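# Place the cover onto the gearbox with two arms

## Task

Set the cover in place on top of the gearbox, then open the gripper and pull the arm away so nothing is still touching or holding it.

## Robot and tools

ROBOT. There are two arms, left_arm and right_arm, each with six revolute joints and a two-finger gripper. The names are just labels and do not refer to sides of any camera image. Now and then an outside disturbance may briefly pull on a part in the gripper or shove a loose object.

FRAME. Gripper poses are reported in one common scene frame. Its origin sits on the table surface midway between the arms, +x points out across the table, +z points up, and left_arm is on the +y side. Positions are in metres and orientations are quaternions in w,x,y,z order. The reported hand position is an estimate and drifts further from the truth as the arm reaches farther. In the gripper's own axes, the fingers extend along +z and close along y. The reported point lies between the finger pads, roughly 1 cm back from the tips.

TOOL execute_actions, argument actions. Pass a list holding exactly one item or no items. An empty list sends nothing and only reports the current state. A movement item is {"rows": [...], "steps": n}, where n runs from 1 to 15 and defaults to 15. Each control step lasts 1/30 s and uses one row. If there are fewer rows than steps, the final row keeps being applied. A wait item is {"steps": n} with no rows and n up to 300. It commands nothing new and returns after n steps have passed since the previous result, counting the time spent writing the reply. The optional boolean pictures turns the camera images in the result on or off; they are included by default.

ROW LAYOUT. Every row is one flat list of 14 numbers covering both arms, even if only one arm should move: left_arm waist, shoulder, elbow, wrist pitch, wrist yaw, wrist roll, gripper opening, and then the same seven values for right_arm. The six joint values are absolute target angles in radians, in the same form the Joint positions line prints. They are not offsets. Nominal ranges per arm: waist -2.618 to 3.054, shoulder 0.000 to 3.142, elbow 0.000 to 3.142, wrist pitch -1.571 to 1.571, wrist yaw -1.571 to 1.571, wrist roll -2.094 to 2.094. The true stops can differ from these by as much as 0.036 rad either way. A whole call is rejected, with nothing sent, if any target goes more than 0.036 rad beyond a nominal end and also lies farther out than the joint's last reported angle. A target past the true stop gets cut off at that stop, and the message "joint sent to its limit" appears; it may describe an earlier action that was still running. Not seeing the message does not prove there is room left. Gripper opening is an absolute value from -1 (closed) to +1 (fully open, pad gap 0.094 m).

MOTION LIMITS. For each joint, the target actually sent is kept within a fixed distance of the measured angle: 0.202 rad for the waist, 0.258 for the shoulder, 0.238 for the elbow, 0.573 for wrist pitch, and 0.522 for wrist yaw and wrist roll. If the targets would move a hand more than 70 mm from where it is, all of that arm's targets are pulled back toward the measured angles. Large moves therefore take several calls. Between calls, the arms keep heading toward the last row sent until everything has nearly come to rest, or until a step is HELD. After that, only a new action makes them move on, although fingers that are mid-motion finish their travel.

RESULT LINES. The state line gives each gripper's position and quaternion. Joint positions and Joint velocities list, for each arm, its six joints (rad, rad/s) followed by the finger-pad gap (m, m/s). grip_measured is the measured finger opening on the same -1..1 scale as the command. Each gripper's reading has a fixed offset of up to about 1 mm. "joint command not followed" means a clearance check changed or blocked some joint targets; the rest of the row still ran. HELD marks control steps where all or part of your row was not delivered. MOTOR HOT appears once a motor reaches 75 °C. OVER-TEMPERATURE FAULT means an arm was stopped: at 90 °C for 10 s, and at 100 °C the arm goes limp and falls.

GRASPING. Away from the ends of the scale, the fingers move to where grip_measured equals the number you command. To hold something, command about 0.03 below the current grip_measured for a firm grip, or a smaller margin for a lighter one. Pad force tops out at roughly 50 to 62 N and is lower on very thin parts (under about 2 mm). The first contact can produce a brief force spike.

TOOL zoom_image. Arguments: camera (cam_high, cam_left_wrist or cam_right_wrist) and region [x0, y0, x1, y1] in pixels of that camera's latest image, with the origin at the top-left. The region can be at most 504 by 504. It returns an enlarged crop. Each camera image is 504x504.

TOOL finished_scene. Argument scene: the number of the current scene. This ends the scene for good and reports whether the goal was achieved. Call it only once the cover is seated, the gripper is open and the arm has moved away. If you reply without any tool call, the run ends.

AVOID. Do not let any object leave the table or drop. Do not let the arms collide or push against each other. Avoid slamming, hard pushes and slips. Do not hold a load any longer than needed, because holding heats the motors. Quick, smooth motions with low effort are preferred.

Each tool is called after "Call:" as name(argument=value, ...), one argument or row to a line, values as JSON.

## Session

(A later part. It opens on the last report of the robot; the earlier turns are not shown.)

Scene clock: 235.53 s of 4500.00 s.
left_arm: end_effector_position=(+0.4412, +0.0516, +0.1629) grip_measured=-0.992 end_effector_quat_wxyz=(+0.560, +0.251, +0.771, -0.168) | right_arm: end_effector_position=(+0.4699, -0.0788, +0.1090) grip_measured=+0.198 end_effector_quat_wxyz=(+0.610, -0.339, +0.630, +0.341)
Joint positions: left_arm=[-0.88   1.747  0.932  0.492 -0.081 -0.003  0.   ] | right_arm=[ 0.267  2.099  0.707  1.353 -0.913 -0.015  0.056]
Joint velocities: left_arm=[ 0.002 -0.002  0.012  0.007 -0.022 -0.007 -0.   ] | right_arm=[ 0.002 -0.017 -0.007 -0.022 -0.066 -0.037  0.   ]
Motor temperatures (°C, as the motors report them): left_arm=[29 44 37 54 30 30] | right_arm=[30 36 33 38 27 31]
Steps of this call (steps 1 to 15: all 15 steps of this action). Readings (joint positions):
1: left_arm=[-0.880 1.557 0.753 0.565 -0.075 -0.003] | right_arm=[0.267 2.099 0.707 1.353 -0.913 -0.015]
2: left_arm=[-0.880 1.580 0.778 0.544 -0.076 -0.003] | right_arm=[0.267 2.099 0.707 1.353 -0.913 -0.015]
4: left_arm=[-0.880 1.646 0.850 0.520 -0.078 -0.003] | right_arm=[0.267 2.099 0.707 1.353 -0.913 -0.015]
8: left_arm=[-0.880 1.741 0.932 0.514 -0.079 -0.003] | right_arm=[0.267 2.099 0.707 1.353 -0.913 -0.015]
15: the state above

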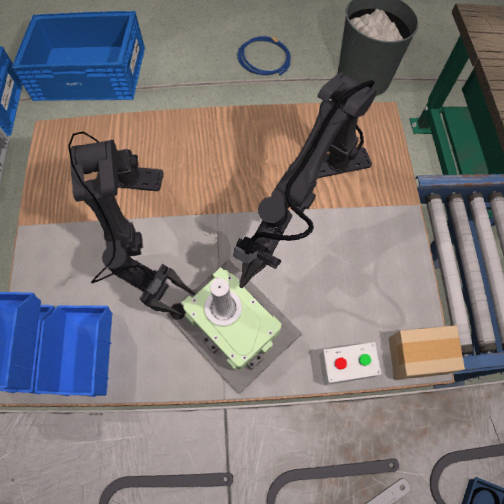

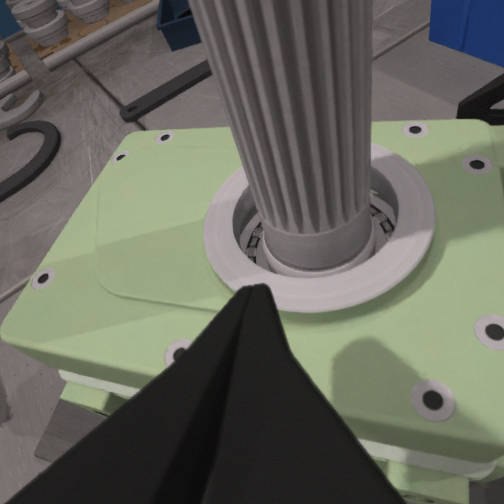

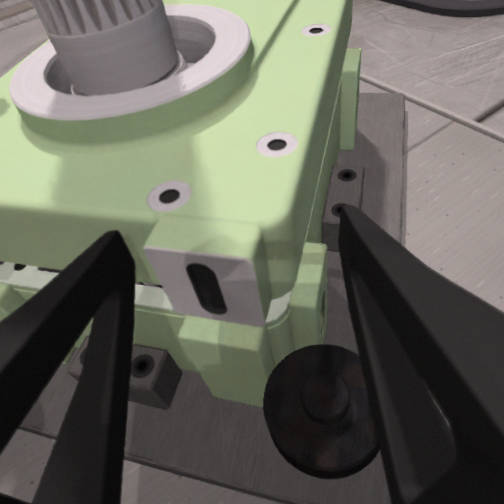

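Call:
execute_actions(
  actions=[
    {"rows":[[-0.88,1.78,0.91,0.53,-0.08,0,-1,0.27,2.095,0.69,1.36,-0.92,-0.02,0.2],[-0.88,1.78,0.91,0.53,-0.08,0,-1,0.27,2.095,0.69,1.36,-0.92,-0.02,0.2],[-0.88,1.80,0.89,0.56,-0.08,0,-1,0.27,2.095,0.69,1.36,-0.92,-0.02,0.2],[-0.88,1.80,0.89,0.56,-0.08,0,-1,0.27,2.095,0.69,1.36,-0.92,-0.02,0.2],[-0.88,1.825,0.88,0.57,-0.08,0,-1,0.27,2.095,0.69,1.36,-0.92,-0.02,0.2]],"steps":15},
  ],
)

Call:
execute_actions(
  actions=[
    {"rows":[[-0.88,1.84,0.87,0.50,-0.08,0,-1,0.27,2.095,0.69,1.36,-0.92,-0.02,0.2],[-0.88,1.84,0.87,0.50,-0.08,0,-1,0.27,2.095,0.69,1.36,-0.92,-0.02,0.2],[-0.88,1.85,0.86,0.40,-0.08,0,-1,0.27,2.095,0.69,1.36,-0.92,-0.02,0.2]],"steps":15},
  ],
)

Scene clock: 237.20 s of 4500.00 s.
left_arm: end_effector_position=(+0.4420, +0.0510, +0.1305) grip_measured=-0.992 end_effector_quat_wxyz=(+0.550, +0.254, +0.779, -0.163) | right_arm: end_effector_position=(+0.4699, -0.0788, +0.1090) grip_measured=+0.198 end_effector_quat_wxyz=(+0.610, -0.339, +0.630, +0.341)
Joint positions: left_arm=[-0.88   1.82   0.899  0.571 -0.081 -0.003  0.   ] | right_arm=[ 0.267  2.099  0.707  1.353 -0.913 -0.015  0.056]
Joint velocities: left_arm=[ 0.002 -0.007 -0.002 -0.051  0.022  0.007  0.001] | right_arm=[ 0.027 -0.007  0.007  0.037 -0.022 -0.037  0.   ]
Motor temperatures (°C, as the motors report them): left_arm=[29 44 37 54 30 30] | right_arm=[30 36 33 38 27 31]
Steps of this call (steps 1 to 15: the robot went on to your last target; steps 16 to 35: nothing new was sent; steps 36 to 50: all 15 steps of this action). Readings (joint positions):
36: left_arm=[-0.880 1.749 0.932 0.495 -0.081 -0.003] | right_arm=[0.267 2.099 0.707 1.353 -0.913 -0.015]
37: left_arm=[-0.880 1.754 0.932 0.503 -0.081 -0.003] | right_arm=[0.267 2.099 0.707 1.353 -0.913 -0.015]
39: left_arm=[-0.880 1.771 0.924 0.524 -0.081 -0.003] | right_arm=[0.267 2.099 0.707 1.353 -0.913 -0.015]
43: left_arm=[-0.880 1.816 0.899 0.554 -0.081 -0.003] | right_arm=[0.267 2.099 0.707 1.353 -0.913 -0.015]
50: the state above

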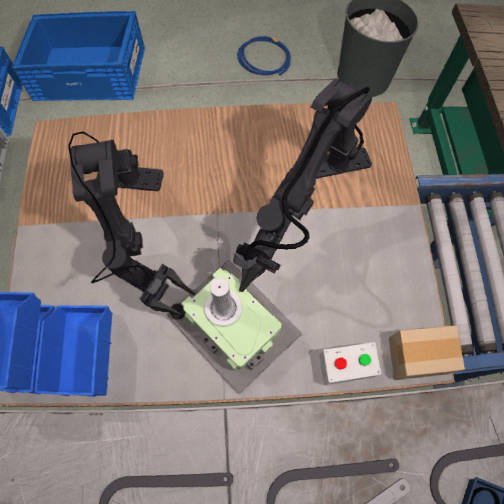

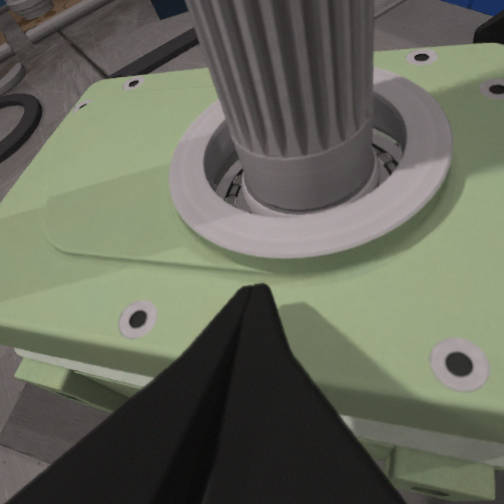

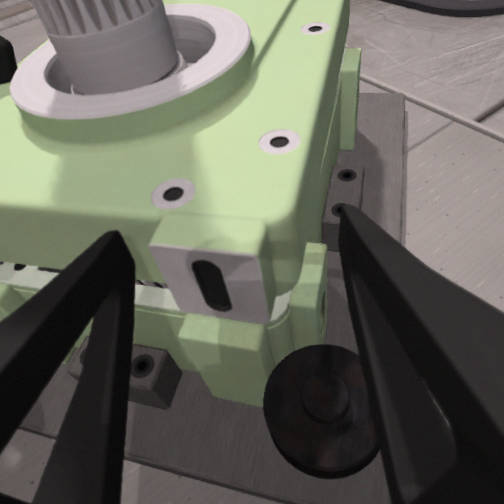

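Scene clock: 237.70 s of 4500.00 s.
left_arm: end_effector_position=(+0.4412, +0.0517, +0.1270) grip_measured=-0.992 end_effector_quat_wxyz=(+0.545, +0.255, +0.782, -0.161) | right_arm: end_effector_position=(+0.4699, -0.0788, +0.1090) grip_measured=+0.198 end_effector_quat_wxyz=(+0.610, -0.339, +0.630, +0.341)
Joint positions: left_arm=[-0.88   1.822  0.899  0.56  -0.081 -0.003  0.   ] | right_arm=[ 0.267  2.099  0.707  1.353 -0.913 -0.015  0.056]
Joint velocities: left_arm=[-0.007  0.012  0.002  0.051 -0.022  0.037 -0.   ] | right_arm=[-0.012  0.002  0.007 -0.066  0.066  0.022 -0.   ]
Motor temperatures (°C, as the motors report them): left_arm=[29 43 37 54 30 30] | right_arm=[30 36 33 38 27 31]
Steps of this call (steps 1 to 15: all 15 steps of this action). Readings (joint positions):
1: left_arm=[-0.880 1.821 0.899 0.568 -0.081 -0.003] | right_arm=[0.267 2.099 0.707 1.353 -0.913 -0.015]
2: left_arm=[-0.880 1.821 0.899 0.566 -0.081 -0.003] | right_arm=[0.267 2.099 0.707 1.353 -0.913 -0.015]
4: left_arm=[-0.880 1.822 0.899 0.560 -0.081 -0.003] | right_arm=[0.267 2.099 0.707 1.353 -0.913 -0.015]
8: left_arm=[-0.880 1.822 0.899 0.560 -0.081 -0.003] | right_arm=[0.267 2.099 0.707 1.353 -0.913 -0.015]
15: the state above

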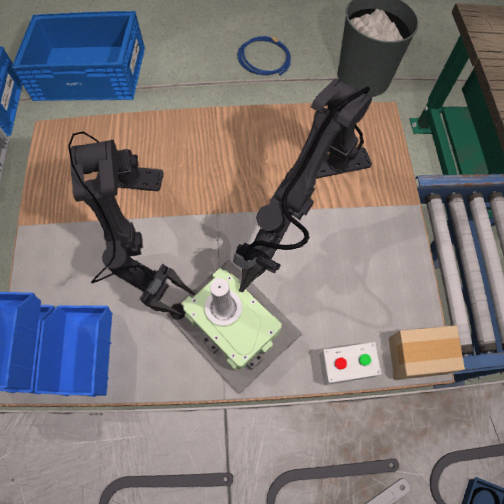

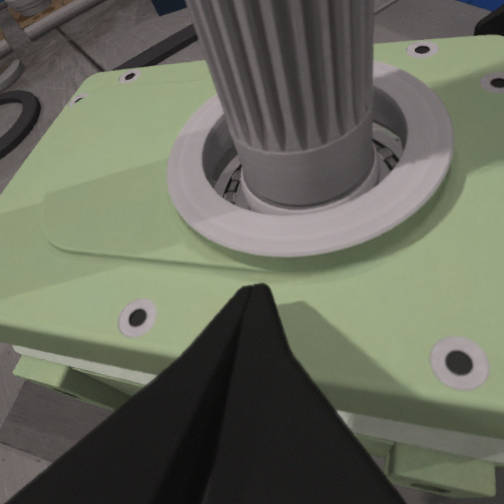

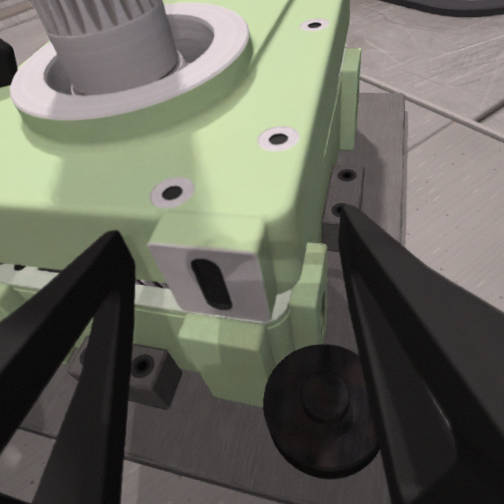

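Call:
execute_actions(
  actions=[],
)

Scene clock: 239.87 s of 4500.00 s.
left_arm: end_effector_position=(+0.4412, +0.0517, +0.1270) grip_measured=-0.992 end_effector_quat_wxyz=(+0.545, +0.255, +0.782, -0.161) | right_arm: end_effector_position=(+0.4699, -0.0788, +0.1090) grip_measured=+0.198 end_effector_quat_wxyz=(+0.610, -0.339, +0.630, +0.341)
Joint positions: left_arm=[-0.88   1.822  0.899  0.56  -0.081 -0.003  0.   ] | right_arm=[ 0.267  2.099  0.707  1.353 -0.913 -0.015  0.056]
Joint velocities: left_arm=[-0.022 -0.002 -0.017  0.037 -0.037 -0.007 -0.001] | right_arm=[ 0.017 -0.007 -0.007  0.007 -0.037 -0.037 -0.001]
Motor temperatures (°C, as the motors report them): left_arm=[29 43 37 53 30 30] | right_arm=[30 36 33 38 27 31]
Steps of this call (steps 1 to 15: the robot went on to your last target; steps 16 to 65: nothing new was sent). Readings (joint positions):
1: left_arm=[-0.880 1.822 0.899 0.560 -0.081 -0.003] | right_arm=[0.267 2.099 0.707 1.353 -0.913 -0.015]
2: left_arm=[-0.880 1.822 0.899 0.560 -0.081 -0.003] | right_arm=[0.267 2.099 0.707 1.353 -0.913 -0.015]
4: left_arm=[-0.880 1.822 0.899 0.560 -0.081 -0.003] | right_arm=[0.267 2.099 0.707 1.353 -0.913 -0.015]
8: left_arm=[-0.880 1.822 0.899 0.560 -0.081 -0.003] | right_arm=[0.267 2.099 0.707 1.353 -0.913 -0.015]
65: the state above
All arms were judged still, so your last target was given up. Only a new action makes them travel on or press farther. Fingers that are still opening or closing keep moving.

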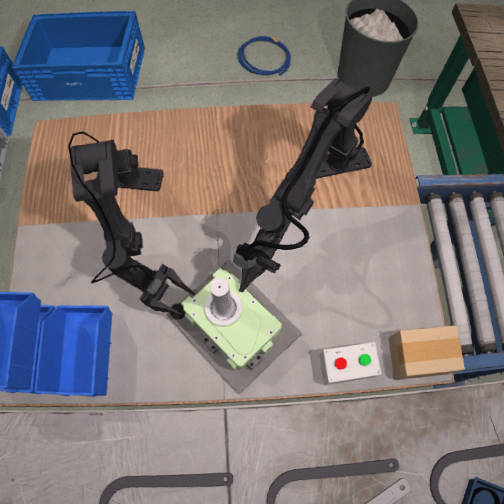

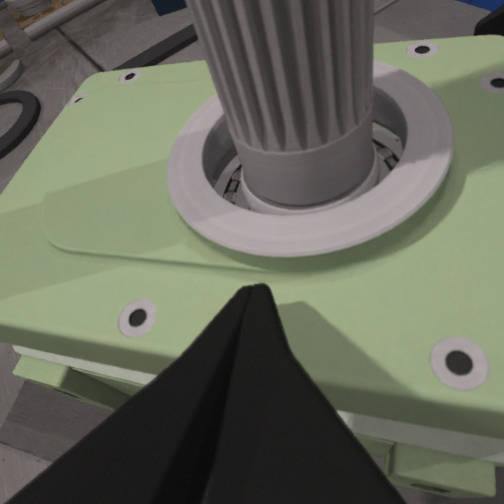

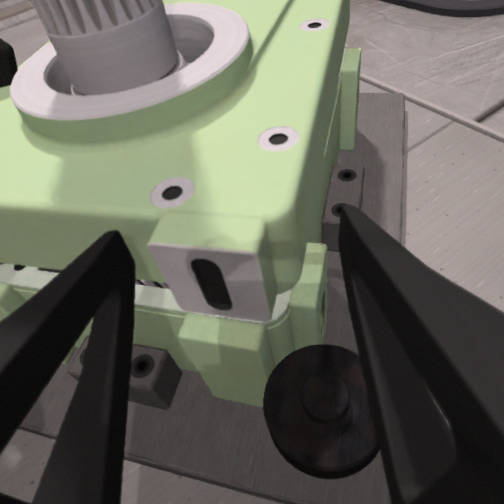

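Call:
zoom_image(
  camera="cam_right_wrist",
  region=[230,0,430,340],
)

Call:
zoom_image(
  camera="cam_high",
  region=[160,260,310,400],
)

Region (230, 0, 430, 340) of cam_right_wrist's 504x504 image, scaled by 1.482, with more detail than that image has; it fills the left 296 columns of this view, and the rest is white.

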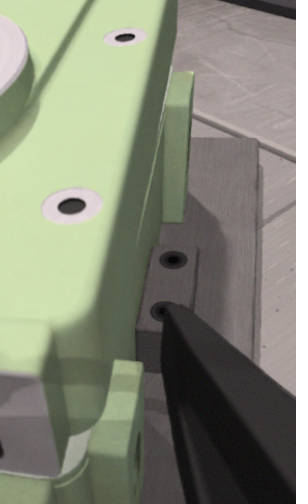

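Region (160, 260, 310, 400) of cam_high's 504x504 image, scaled by 3.360, with more detail than that image has; it fills the top 470 rows of this view, and the rest is white.

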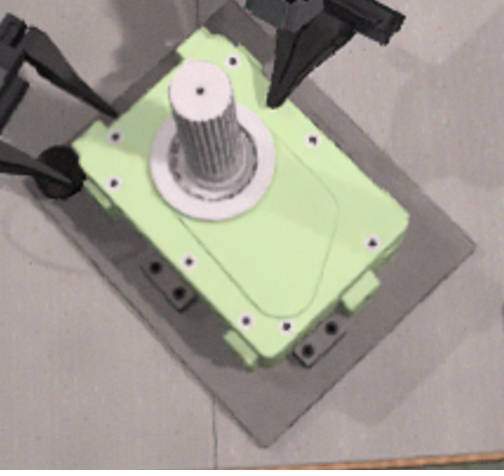

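Call:
execute_actions(
  actions=[
    {"rows":[[-0.88,1.85,0.86,0.40,-0.08,0,-1,0.235,2.115,0.77,1.335,-0.945,-0.02,0.2]]},
  ],
)

Scene clock: 243.27 s of 4500.00 s.
left_arm: end_effector_position=(+0.4412, +0.0517, +0.1270) grip_measured=-0.992 end_effector_quat_wxyz=(+0.545, +0.255, +0.782, -0.161) | right_arm: end_effector_position=(+0.4765, -0.0851, +0.1124) grip_measured=+0.198 end_effector_quat_wxyz=(+0.613, -0.342, +0.625, +0.341)
Joint positions: left_arm=[-0.88   1.822  0.899  0.56  -0.081 -0.003  0.   ] | right_arm=[ 0.244  2.108  0.737  1.345 -0.941 -0.015  0.056]
Joint velocities: left_arm=[-0.017  0.012 -0.007  0.022 -0.007  0.051 -0.001] | right_arm=[-0.012 -0.012 -0.007  0.007 -0.051  0.007  0.   ]
Motor temperatures (°C, as the motors report them): left_arm=[29 42 36 51 30 30] | right_arm=[30 36 33 38 27 31]
Steps of this call (steps 1 to 87: nothing new was sent; steps 88 to 102: all 15 steps of this action). Readings (joint positions):
88: left_arm=[-0.880 1.822 0.899 0.560 -0.081 -0.003] | right_arm=[0.264 2.101 0.711 1.351 -0.919 -0.015]
89: left_arm=[-0.880 1.822 0.899 0.560 -0.081 -0.003] | right_arm=[0.260 2.104 0.719 1.350 -0.925 -0.015]
91: left_arm=[-0.880 1.822 0.899 0.560 -0.081 -0.003] | right_arm=[0.248 2.108 0.734 1.347 -0.932 -0.015]
95: left_arm=[-0.880 1.822 0.899 0.560 -0.081 -0.003] | right_arm=[0.245 2.108 0.737 1.345 -0.940 -0.015]
102: the state above

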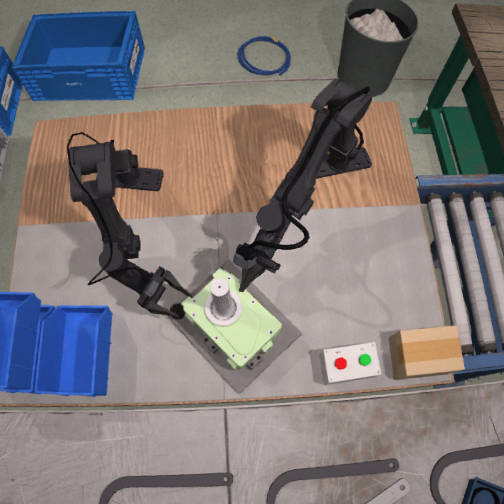

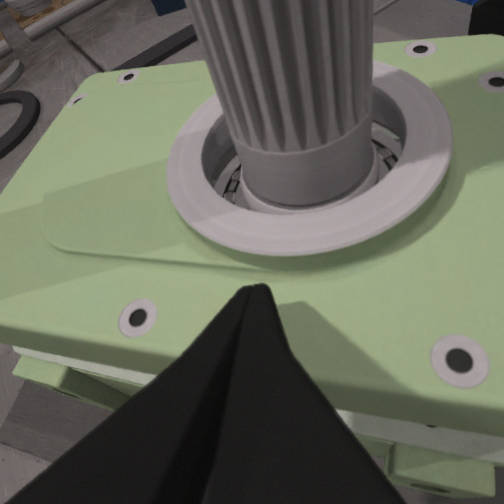

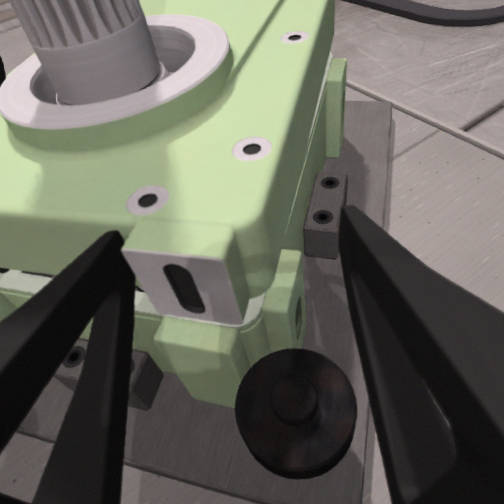

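Call:
execute_actions(
  actions=[
    {"rows":[[-0.88,1.85,0.86,0.40,-0.08,0,-1,0.215,2.135,0.79,1.32,-0.96,-0.02,0.2]]},
  ],
)

Call:
zoom_image(
  camera="cam_high",
  region=[160,260,310,400],
)

Scene clock: 244.87 s of 4500.00 s.
left_arm: end_effector_position=(+0.4412, +0.0517, +0.1270) grip_measured=-0.992 end_effector_quat_wxyz=(+0.545, +0.255, +0.782, -0.161) | right_arm: end_effector_position=(+0.4769, -0.0857, +0.1116) grip_measured=+0.199 end_effector_quat_wxyz=(+0.609, -0.351, +0.619, +0.349)
Joint positions: left_arm=[-0.88   1.822  0.899  0.56  -0.081 -0.003  0.   ] | right_arm=[ 0.234  2.124  0.757  1.344 -0.981 -0.015  0.056]
Joint velocities: left_arm=[-0.027 -0.027  0.012 -0.037 -0.051  0.007 -0.   ] | right_arm=[ 0.007 -0.002  0.012  0.066 -0.037 -0.022  0.001]
Motor temperatures (°C, as the motors report them): left_arm=[29 42 36 51 29 30] | right_arm=[30 36 33 38 27 31]
Steps of this call (steps 1 to 15: the robot went on to your last target; steps 16 to 33: nothing new was sent; steps 34 to 48: all 15 steps of this action). Readings (joint positions):
34: left_arm=[-0.880 1.822 0.899 0.560 -0.081 -0.003] | right_arm=[0.242 2.111 0.739 1.344 -0.945 -0.015]
35: left_arm=[-0.880 1.822 0.899 0.560 -0.081 -0.003] | right_arm=[0.239 2.115 0.746 1.344 -0.956 -0.015]
37: left_arm=[-0.880 1.822 0.899 0.560 -0.081 -0.003] | right_arm=[0.237 2.121 0.754 1.344 -0.971 -0.015]
41: left_arm=[-0.880 1.822 0.899 0.560 -0.081 -0.003] | right_arm=[0.235 2.123 0.757 1.344 -0.979 -0.015]
48: the state above

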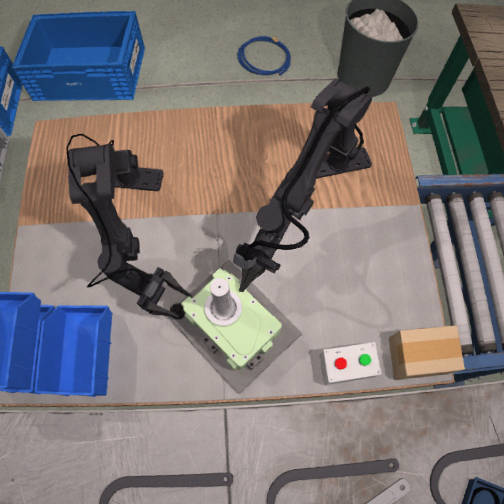

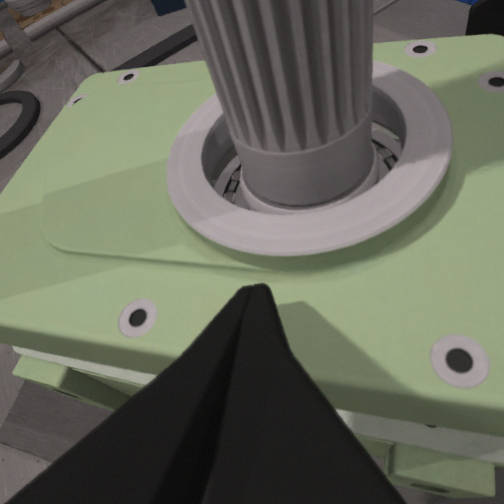

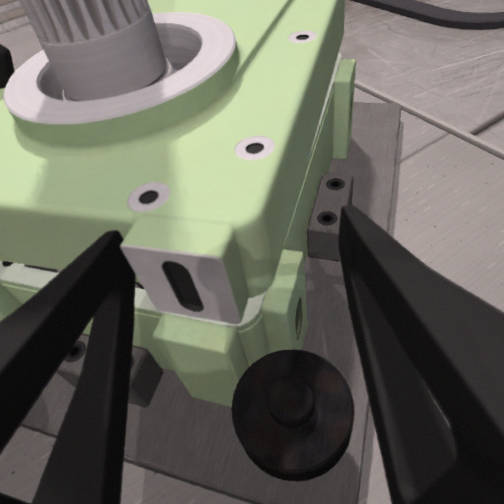

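Region (160, 260, 310, 400) of cam_high's 504x504 image, scaled by 3.360, with more detail than that image has; it fills the top 470 rows of this view, and the rest is white.

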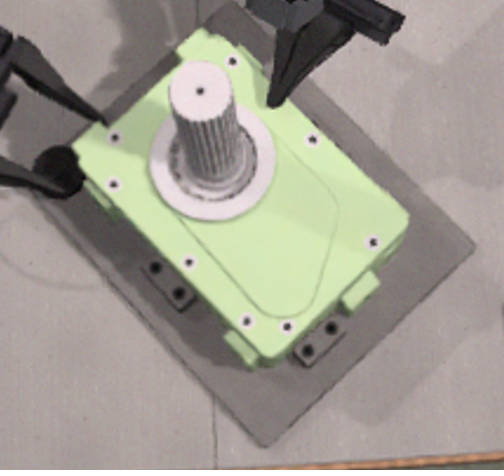

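Call:
execute_actions(
  actions=[
    {"rows":[[-0.88,1.72,0.86,0.58,-0.08,0,-1,0.27,2.1,0.70,1.36,-0.92,-0.02,0.2],[-0.88,1.72,0.86,0.58,-0.08,0,-1,0.27,2.1,0.70,1.36,-0.92,-0.02,0.2],[-0.88,1.72,0.86,0.58,-0.08,0,-1,0.27,2.1,0.70,1.36,-0.92,-0.02,0.2],[-0.88,1.70,0.84,0.58,-0.08,0,-1,0.27,2.1,0.70,1.36,-0.92,-0.02,0.2],[-0.85,1.70,0.84,0.58,-0.04,0,-1,0.27,2.1,0.70,1.36,-0.92,-0.02,0.2],[-0.8,1.70,0.84,0.58,0,0,-1,0.27,2.1,0.70,1.36,-0.92,-0.02,0.2],[-0.75,1.70,0.84,0.58,0.06,0,-1,0.27,2.1,0.70,1.36,-0.92,-0.02,0.2],[-0.7,1.70,0.84,0.58,0.12,0.05,-1,0.27,2.1,0.70,1.36,-0.92,-0.02,0.2],[-0.65,1.70,0.84,0.58,0.18,0.05,-1,0.27,2.1,0.70,1.36,-0.92,-0.02,0.2],[-0.6,1.70,0.84,0.58,0.24,0.1,-1,0.27,2.1,0.70,1.36,-0.92,-0.02,0.2],[-0.52,1.70,0.82,0.58,0.31,0.11,-1,0.27,2.1,0.70,1.36,-0.92,-0.02,0.2]]},
  ],
  pictures=false,
)

Call:
execute_actions(
  actions=[
    {"rows":[[-0.52,1.80,0.82,0.605,0.31,0.11,-1,0.27,2.1,0.70,1.36,-0.92,-0.02,0.2]]},
  ],
)

Scene clock: 247.60 s of 4500.00 s.
left_arm: end_effector_position=(+0.4964, +0.1831, +0.1579) grip_measured=-0.992 end_effector_quat_wxyz=(+0.577, +0.212, +0.774, -0.149) | right_arm: end_effector_position=(+0.4698, -0.0772, +0.1019) grip_measured=+0.199 end_effector_quat_wxyz=(+0.602, -0.341, +0.633, +0.347)
Joint positions: left_arm=[-0.497  1.714  0.839  0.575  0.204  0.077  0.   ] | right_arm=[ 0.267  2.122  0.717  1.35  -0.927 -0.015  0.056]
Joint velocities: left_arm=[ 0.261 -0.002 -0.11   0.022  0.403  0.125  0.   ] | right_arm=[ 0.002 -0.012 -0.002  0.037  0.037 -0.022 -0.001]
Motor temperatures (°C, as the motors report them): left_arm=[29 42 36 50 29 30] | right_arm=[30 36 33 38 27 31]
Steps of this call (steps 1 to 15: the robot went on to your last target; steps 16 to 67: nothing new was sent; steps 68 to 82: all 15 steps of this action). Readings (joint positions):
68: left_arm=[-0.880 1.812 0.896 0.563 -0.081 -0.003] | right_arm=[0.238 2.123 0.753 1.346 -0.974 -0.015]
69: left_arm=[-0.880 1.796 0.885 0.562 -0.081 -0.003] | right_arm=[0.244 2.122 0.743 1.349 -0.963 -0.015]
71: left_arm=[-0.880 1.760 0.869 0.562 -0.081 -0.003] | right_arm=[0.258 2.122 0.726 1.350 -0.950 -0.015]
75: left_arm=[-0.814 1.715 0.860 0.569 -0.000 0.005] | right_arm=[0.267 2.122 0.717 1.350 -0.938 -0.015]
82: the state above

Scene clock: 248.10 s of 4500.00 s.
left_arm: end_effector_position=(+0.4876, +0.1612, +0.1162) grip_measured=-0.992 end_effector_quat_wxyz=(+0.537, +0.254, +0.783, -0.182) | right_arm: end_effector_position=(+0.4702, -0.0775, +0.1019) grip_measured=+0.199 end_effector_quat_wxyz=(+0.603, -0.340, +0.633, +0.347)
Joint positions: left_arm=[-0.513  1.812  0.837  0.593  0.296  0.103  0.   ] | right_arm=[ 0.267  2.122  0.717  1.35  -0.925 -0.015  0.056]
Joint velocities: left_arm=[ 0.027 -0.002  0.017 -0.037  0.022  0.022 -0.   ] | right_arm=[-0.002 -0.027 -0.012 -0.007 -0.022 -0.051  0.   ]
Motor temperatures (°C, as the motors report them): left_arm=[29 42 36 50 29 30] | right_arm=[30 36 33 38 27 31]
Steps of this call (steps 1 to 15: all 15 steps of this action). Readings (joint positions):
1: left_arm=[-0.494 1.722 0.837 0.579 0.217 0.082] | right_arm=[0.267 2.122 0.717 1.350 -0.927 -0.015]
2: left_arm=[-0.497 1.738 0.837 0.594 0.233 0.086] | right_arm=[0.267 2.122 0.717 1.350 -0.927 -0.015]
4: left_arm=[-0.507 1.775 0.837 0.599 0.258 0.093] | right_arm=[0.267 2.122 0.717 1.350 -0.926 -0.015]
8: left_arm=[-0.513 1.812 0.837 0.591 0.284 0.100] | right_arm=[0.267 2.122 0.717 1.350 -0.926 -0.015]
15: the state above

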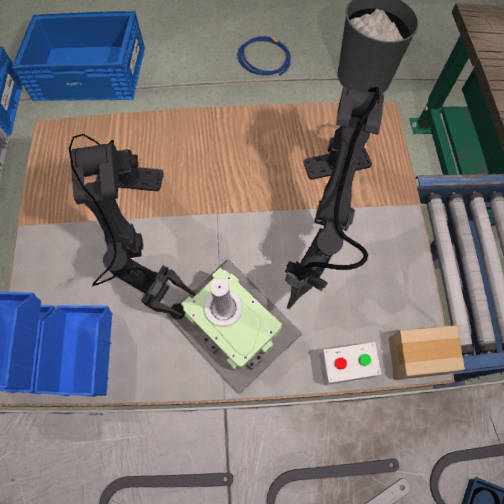

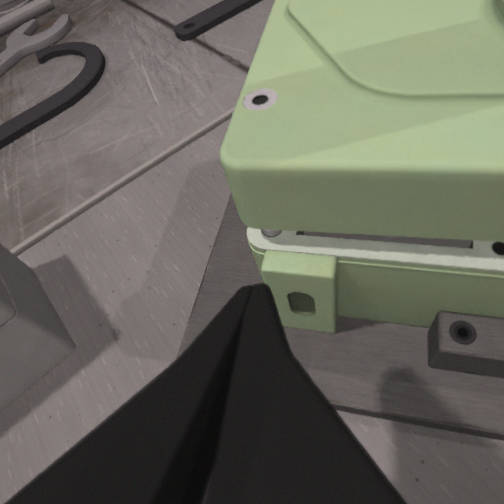

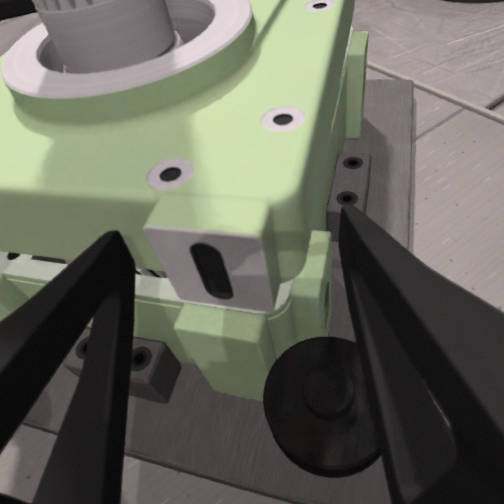

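Call:
execute_actions(
  actions=[
    {"rows":[[-0.52,1.80,0.82,0.605,0.31,0.11,-1,0.275,2.075,0.70,1.36,-0.92,-0.02,0.2],[-0.52,1.80,0.82,0.605,0.31,0.11,-1,0.275,2.075,0.70,1.36,-0.92,-0.02,0.2],[-0.52,1.80,0.82,0.605,0.31,0.11,-1,0.275,2.075,0.70,1.36,-0.92,-0.02,0.1],[-0.52,1.80,0.82,0.605,0.31,0.11,-1,0.275,2.075,0.70,1.36,-0.92,-0.02,0],[-0.52,1.80,0.82,0.605,0.31,0.11,-1,0.275,2.075,0.70,1.36,-0.92,-0.02,-0.4]]},
  ],
  pictures=false,
)

Call:
execute_actions(
  actions=[
    {"rows":[[-0.52,1.80,0.82,0.605,0.31,0.11,-1,0.245,2.075,0.67,1.38,-0.94,-0.02,-0.4]]},
  ],
)

Scene clock: 250.77 s of 4500.00 s.
left_arm: end_effector_position=(+0.4874, +0.1608, +0.1163) grip_measured=-0.992 end_effector_quat_wxyz=(+0.537, +0.255, +0.783, -0.183) | right_arm: end_effector_position=(+0.4713, -0.0780, +0.1098) grip_measured=-0.266 end_effector_quat_wxyz=(+0.610, -0.342, +0.628, +0.341)
Joint positions: left_arm=[-0.513  1.812  0.837  0.593  0.299  0.104  0.   ] | right_arm=[ 0.267  2.103  0.717  1.349 -0.919 -0.018  0.035]
Joint velocities: left_arm=[ 0.017  0.002 -0.002 -0.066 -0.037 -0.066  0.   ] | right_arm=[ 0.012 -0.002 -0.007  0.066  0.022  0.037  0.001]
Motor temperatures (°C, as the motors report them): left_arm=[29 42 35 51 29 30] | right_arm=[30 37 33 38 27 31]
Steps of this call (steps 1 to 15: the robot went on to your last target; steps 16 to 65: nothing new was sent; steps 66 to 80: all 15 steps of this action). Readings (joint positions):
66: left_arm=[-0.513 1.812 0.837 0.593 0.299 0.104] | right_arm=[0.267 2.120 0.717 1.349 -0.925 -0.015]
67: left_arm=[-0.513 1.812 0.837 0.593 0.299 0.104] | right_arm=[0.267 2.118 0.717 1.349 -0.925 -0.015]
69: left_arm=[-0.513 1.812 0.837 0.593 0.299 0.104] | right_arm=[0.267 2.109 0.717 1.349 -0.925 -0.015]
73: left_arm=[-0.513 1.812 0.837 0.593 0.299 0.104] | right_arm=[0.267 2.103 0.717 1.349 -0.919 -0.018]
80: the state above

Scene clock: 251.27 s of 4500.00 s.
left_arm: end_effector_position=(+0.4874, +0.1608, +0.1163) grip_measured=-0.992 end_effector_quat_wxyz=(+0.537, +0.255, +0.783, -0.183) | right_arm: end_effector_position=(+0.4685, -0.0796, +0.1074) grip_measured=-0.266 end_effector_quat_wxyz=(+0.608, -0.338, +0.631, +0.343)
Joint positions: left_arm=[-0.513  1.812  0.837  0.593  0.299  0.105  0.   ] | right_arm=[ 0.264  2.103  0.702  1.359 -0.919 -0.012  0.035]
Joint velocities: left_arm=[ 0.002  0.002 -0.002  0.051  0.022  0.022 -0.001] | right_arm=[-0.012 -0.012 -0.022  0.022  0.051 -0.007 -0.   ]
Motor temperatures (°C, as the motors report them): left_arm=[29 42 35 51 29 30] | right_arm=[30 37 33 38 27 31]
Steps of this call (steps 1 to 15: all 15 steps of this action). Readings (joint positions):
1: left_arm=[-0.513 1.812 0.837 0.593 0.299 0.105] | right_arm=[0.265 2.103 0.714 1.350 -0.920 -0.018]
2: left_arm=[-0.513 1.812 0.837 0.593 0.299 0.105] | right_arm=[0.265 2.103 0.709 1.355 -0.921 -0.018]
4: left_arm=[-0.513 1.812 0.837 0.593 0.299 0.105] | right_arm=[0.264 2.103 0.703 1.358 -0.919 -0.014]
8: left_arm=[-0.513 1.812 0.837 0.593 0.299 0.105] | right_arm=[0.264 2.103 0.702 1.359 -0.919 -0.012]
15: the state above

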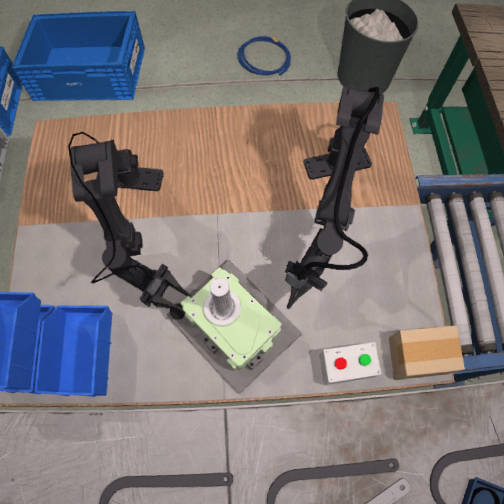

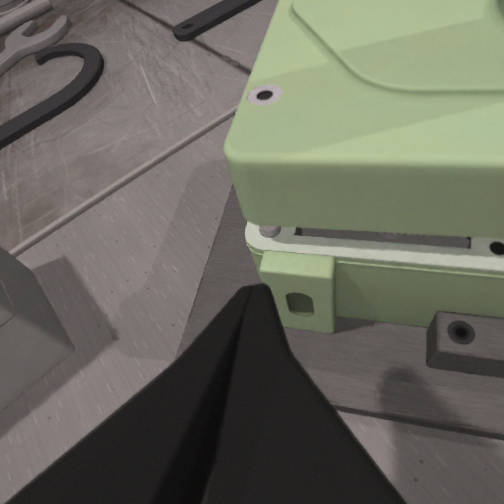

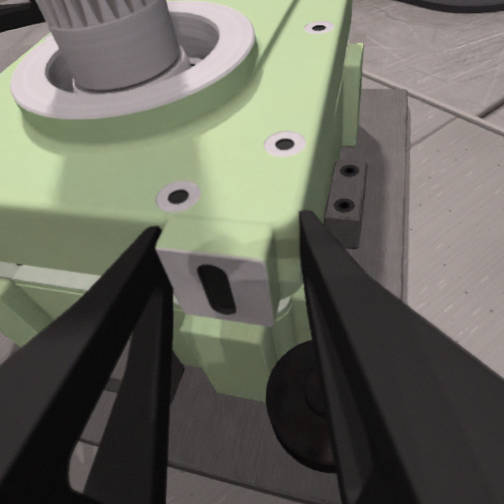

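Call:
execute_actions(
  actions=[
    {"rows":[[-0.52,1.75,0.92,0.55,0.31,0.11,-1,0.245,2.075,0.67,1.38,-0.94,-0.02,-0.4],[-0.52,1.75,0.95,0.5,0.31,0.11,-1,0.245,2.075,0.67,1.38,-0.94,-0.02,-0.4],[-0.54,1.76,1.0,0.45,0.29,0.11,-1,0.245,2.075,0.67,1.38,-0.94,-0.02,-0.4],[-0.56,1.77,1.05,0.42,0.27,0.11,-1,0.245,2.075,0.67,1.38,-0.94,-0.02,-0.4],[-0.58,1.78,1.1,0.39,0.25,0.11,-1,0.245,2.075,0.67,1.38,-0.94,-0.02,-0.4],[-0.6,1.8,1.14,0.36,0.23,0.11,-1,0.245,2.075,0.67,1.38,-0.94,-0.02,-0.4],[-0.62,1.82,1.16,0.33,0.21,0.11,-1,0.245,2.075,0.67,1.38,-0.94,-0.02,-0.4],[-0.64,1.84,1.16,0.31,0.19,0.10,-1,0.245,2.075,0.67,1.38,-0.94,-0.02,-0.4]]},
  ],
)

Scene clock: 253.90 s of 4500.00 s.
left_arm: end_effector_position=(+0.5121, +0.0921, +0.1941) grip_measured=-0.992 end_effector_quat_wxyz=(+0.564, +0.282, +0.753, -0.187) | right_arm: end_effector_position=(+0.4685, -0.0796, +0.1074) grip_measured=-0.266 end_effector_quat_wxyz=(+0.608, -0.338, +0.631, +0.343)
Joint positions: left_arm=[-0.645  1.826  1.15   0.37   0.213  0.105  0.   ] | right_arm=[ 0.264  2.103  0.702  1.359 -0.919 -0.012  0.035]
Joint velocities: left_arm=[-0.002  0.203 -0.007 -0.374 -0.168  0.022 -0.001] | right_arm=[-0.007  0.012  0.012 -0.007 -0.066 -0.066  0.   ]
Motor temperatures (°C, as the motors report them): left_arm=[29 43 35 51 29 30] | right_arm=[30 37 33 38 27 31]
Steps of this call (steps 1 to 15: the robot went on to your last target; steps 16 to 64: nothing new was sent; steps 65 to 79: all 15 steps of this action). Readings (joint positions):
65: left_arm=[-0.513 1.809 0.843 0.582 0.299 0.105] | right_arm=[0.264 2.103 0.702 1.359 -0.919 -0.012]
66: left_arm=[-0.513 1.805 0.858 0.558 0.299 0.105] | right_arm=[0.264 2.103 0.702 1.359 -0.919 -0.012]
68: left_arm=[-0.520 1.802 0.923 0.499 0.293 0.105] | right_arm=[0.264 2.103 0.702 1.359 -0.919 -0.012]
72: left_arm=[-0.583 1.807 1.105 0.421 0.245 0.105] | right_arm=[0.264 2.103 0.702 1.359 -0.919 -0.012]
79: the state above

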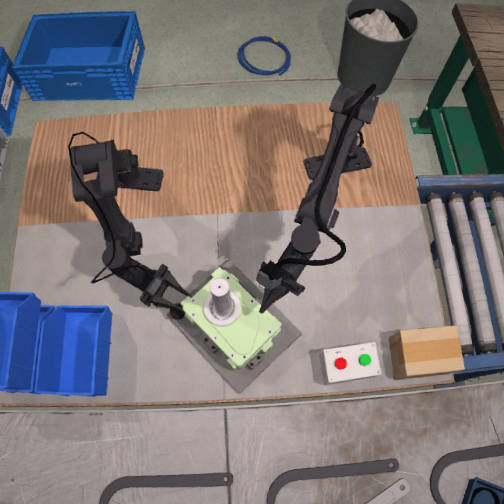

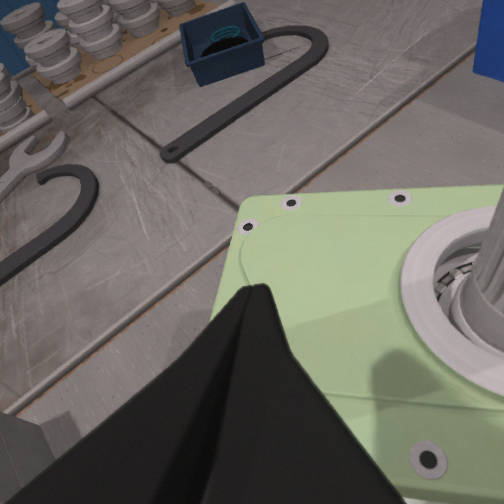

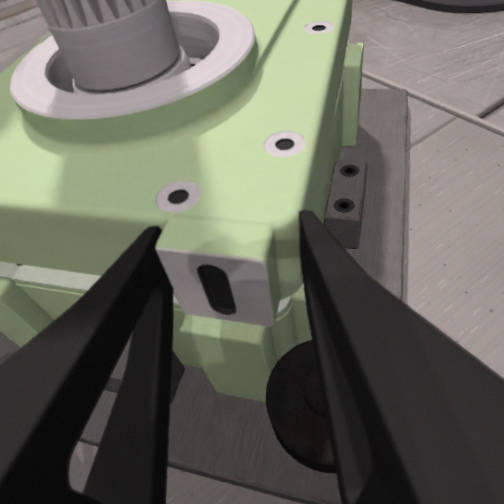

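Call:
execute_actions(
  actions=[
    {"rows":[[-0.64,1.86,1.14,0.30,0.19,0.10,-1,0.245,2.075,0.67,1.38,-0.94,-0.02,-0.4],[-0.64,1.87,1.13,0.30,0.19,0.10,-1,0.245,2.075,0.67,1.38,-0.94,-0.02,-0.4],[-0.64,1.88,1.12,0.30,0.19,0.10,-1,0.245,2.075,0.67,1.38,-0.94,-0.02,-0.4],[-0.64,1.89,1.12,0.30,0.19,0.10,-1,0.245,2.075,0.67,1.38,-0.94,-0.02,-0.4],[-0.64,1.90,1.12,0.28,0.19,0.10,-1,0.245,2.075,0.67,1.38,-0.94,-0.02,-0.4],[-0.64,1.91,1.12,0.26,0.19,0.10,-1,0.245,2.075,0.67,1.38,-0.94,-0.02,-0.4],[-0.64,1.92,1.12,0.24,0.19,0.10,-1,0.245,2.075,0.67,1.38,-0.94,-0.02,-0.4]]},
  ],
)

Scene clock: 255.27 s of 4500.00 s.
left_arm: end_effector_position=(+0.5101, +0.0964, +0.1296) grip_measured=-0.992 end_effector_quat_wxyz=(+0.499, +0.283, +0.800, -0.173) | right_arm: end_effector_position=(+0.4680, -0.0802, +0.1091) grip_measured=-0.266 end_effector_quat_wxyz=(+0.612, -0.341, +0.628, +0.339)
Joint positions: left_arm=[-0.645  1.912  1.143  0.301  0.196  0.105  0.   ] | right_arm=[ 0.263  2.101  0.699  1.369 -0.919 -0.018  0.035]
Joint velocities: left_arm=[-0.012 -0.012 -0.012 -0.037 -0.095  0.022 -0.   ] | right_arm=[ 0.007 -0.002 -0.017 -0.066 -0.066 -0.051 -0.001]
Motor temperatures (°C, as the motors report them): left_arm=[29 43 35 51 29 30] | right_arm=[30 37 33 38 27 31]
Steps of this call (steps 1 to 26: the robot went on to your last target; steps 27 to 41: all 15 steps of this action). Readings (joint positions):
27: left_arm=[-0.645 1.847 1.150 0.323 0.197 0.105] | right_arm=[0.264 2.103 0.702 1.359 -0.919 -0.011]
28: left_arm=[-0.645 1.849 1.150 0.323 0.197 0.105] | right_arm=[0.264 2.103 0.702 1.359 -0.919 -0.011]
30: left_arm=[-0.645 1.859 1.150 0.323 0.197 0.105] | right_arm=[0.264 2.103 0.702 1.359 -0.919 -0.011]
34: left_arm=[-0.645 1.900 1.149 0.301 0.196 0.105] | right_arm=[0.264 2.103 0.702 1.359 -0.919 -0.011]
41: the state above

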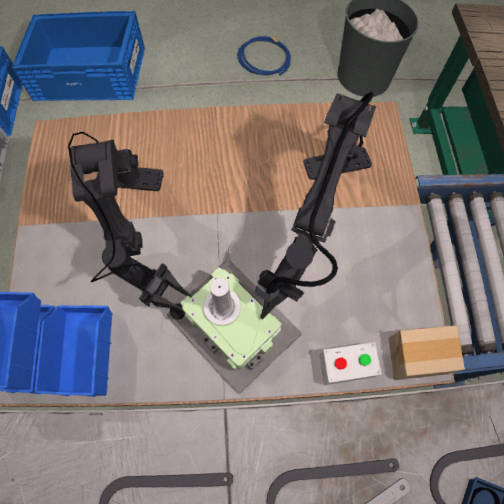

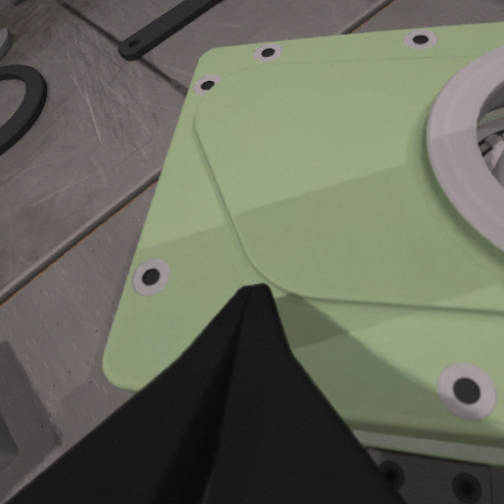

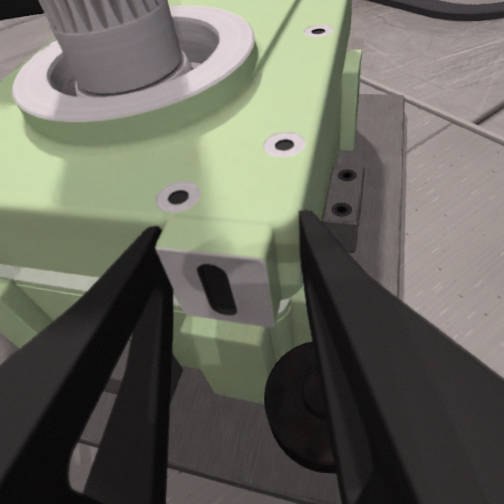

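Call:
execute_actions(
  actions=[
    {"rows":[[-0.64,1.92,1.10,0.2,0.19,0.10,-1,0.26,2.075,0.665,1.38,-0.92,-0.02,-0.4],[-0.64,1.92,1.10,0.16,0.19,0.10,-1,0.26,2.075,0.665,1.38,-0.92,-0.02,-0.4],[-0.635,1.90,1.09,0.14,0.2,0.10,-1,0.27,2.075,0.66,1.38,-0.91,-0.02,-0.4],[-0.63,1.89,1.08,0.14,0.2,0.10,-1,0.27,2.075,0.66,1.38,-0.91,-0.02,-0.4],[-0.625,1.88,1.07,0.14,0.21,0.10,-1,0.27,2.075,0.655,1.38,-0.91,-0.02,-0.4]]},
  ],
)

Call:
zoom_image(
  camera="cam_high",
  region=[160,260,310,400],
)

Scene clock: 256.70 s of 4500.00 s.
left_arm: end_effector_position=(+0.5010, +0.1039, +0.1285) grip_measured=-0.992 end_effector_quat_wxyz=(+0.488, +0.283, +0.807, -0.174) | right_arm: end_effector_position=(+0.4670, -0.0798, +0.1090) grip_measured=-0.266 end_effector_quat_wxyz=(+0.616, -0.339, +0.627, +0.335)
Joint positions: left_arm=[-0.637  1.875  1.11   0.272  0.206  0.105  0.   ] | right_arm=[ 0.268  2.101  0.688  1.385 -0.903 -0.02   0.035]
Joint velocities: left_arm=[ 0.002 -0.002 -0.002 -0.007 -0.022 -0.066  0.001] | right_arm=[-0.002 -0.002 -0.022 -0.051 -0.007 -0.007 -0.   ]
Motor temperatures (°C, as the motors report them): left_arm=[29 43 35 51 29 30] | right_arm=[30 37 33 38 27 31]
Steps of this call (steps 1 to 15: the robot went on to your last target; steps 16 to 28: nothing new was sent; steps 29 to 43: all 15 steps of this action). Readings (joint positions):
29: left_arm=[-0.645 1.912 1.141 0.301 0.196 0.105] | right_arm=[0.263 2.101 0.699 1.369 -0.917 -0.018]
30: left_arm=[-0.645 1.912 1.141 0.300 0.196 0.105] | right_arm=[0.263 2.101 0.699 1.370 -0.917 -0.019]
32: left_arm=[-0.645 1.905 1.137 0.293 0.196 0.105] | right_arm=[0.265 2.101 0.697 1.373 -0.913 -0.019]
36: left_arm=[-0.639 1.877 1.112 0.275 0.203 0.105] | right_arm=[0.267 2.101 0.689 1.383 -0.905 -0.020]
43: the state above

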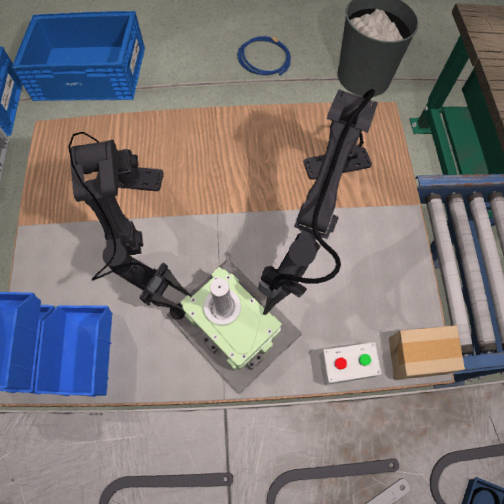

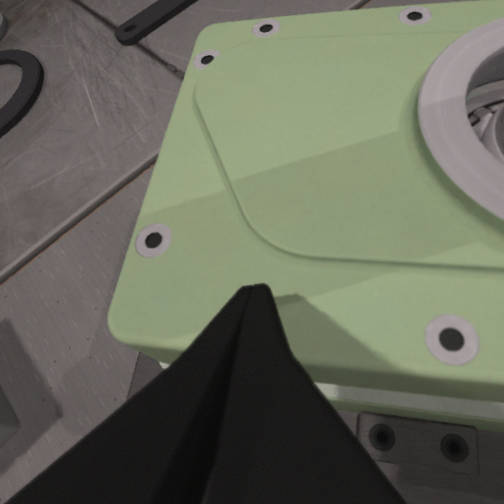

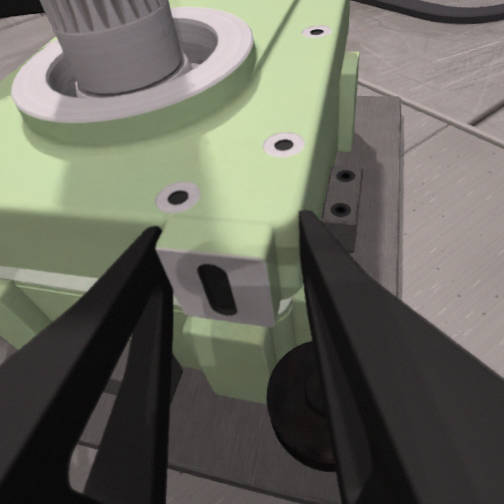

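Region (160, 260, 310, 400) of cam_high's 504x504 image, scaled by 3.360, with more detail than that image has; it fills the top 470 rows of this view, and the rest is white.

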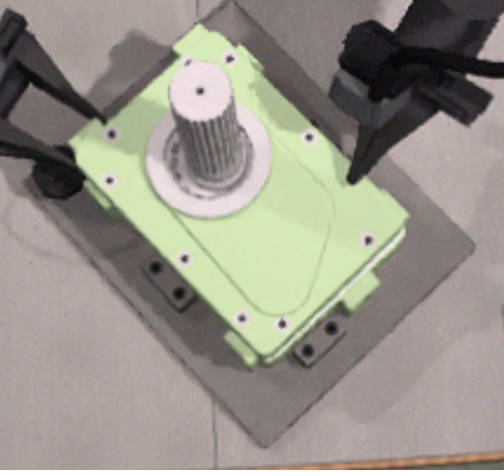

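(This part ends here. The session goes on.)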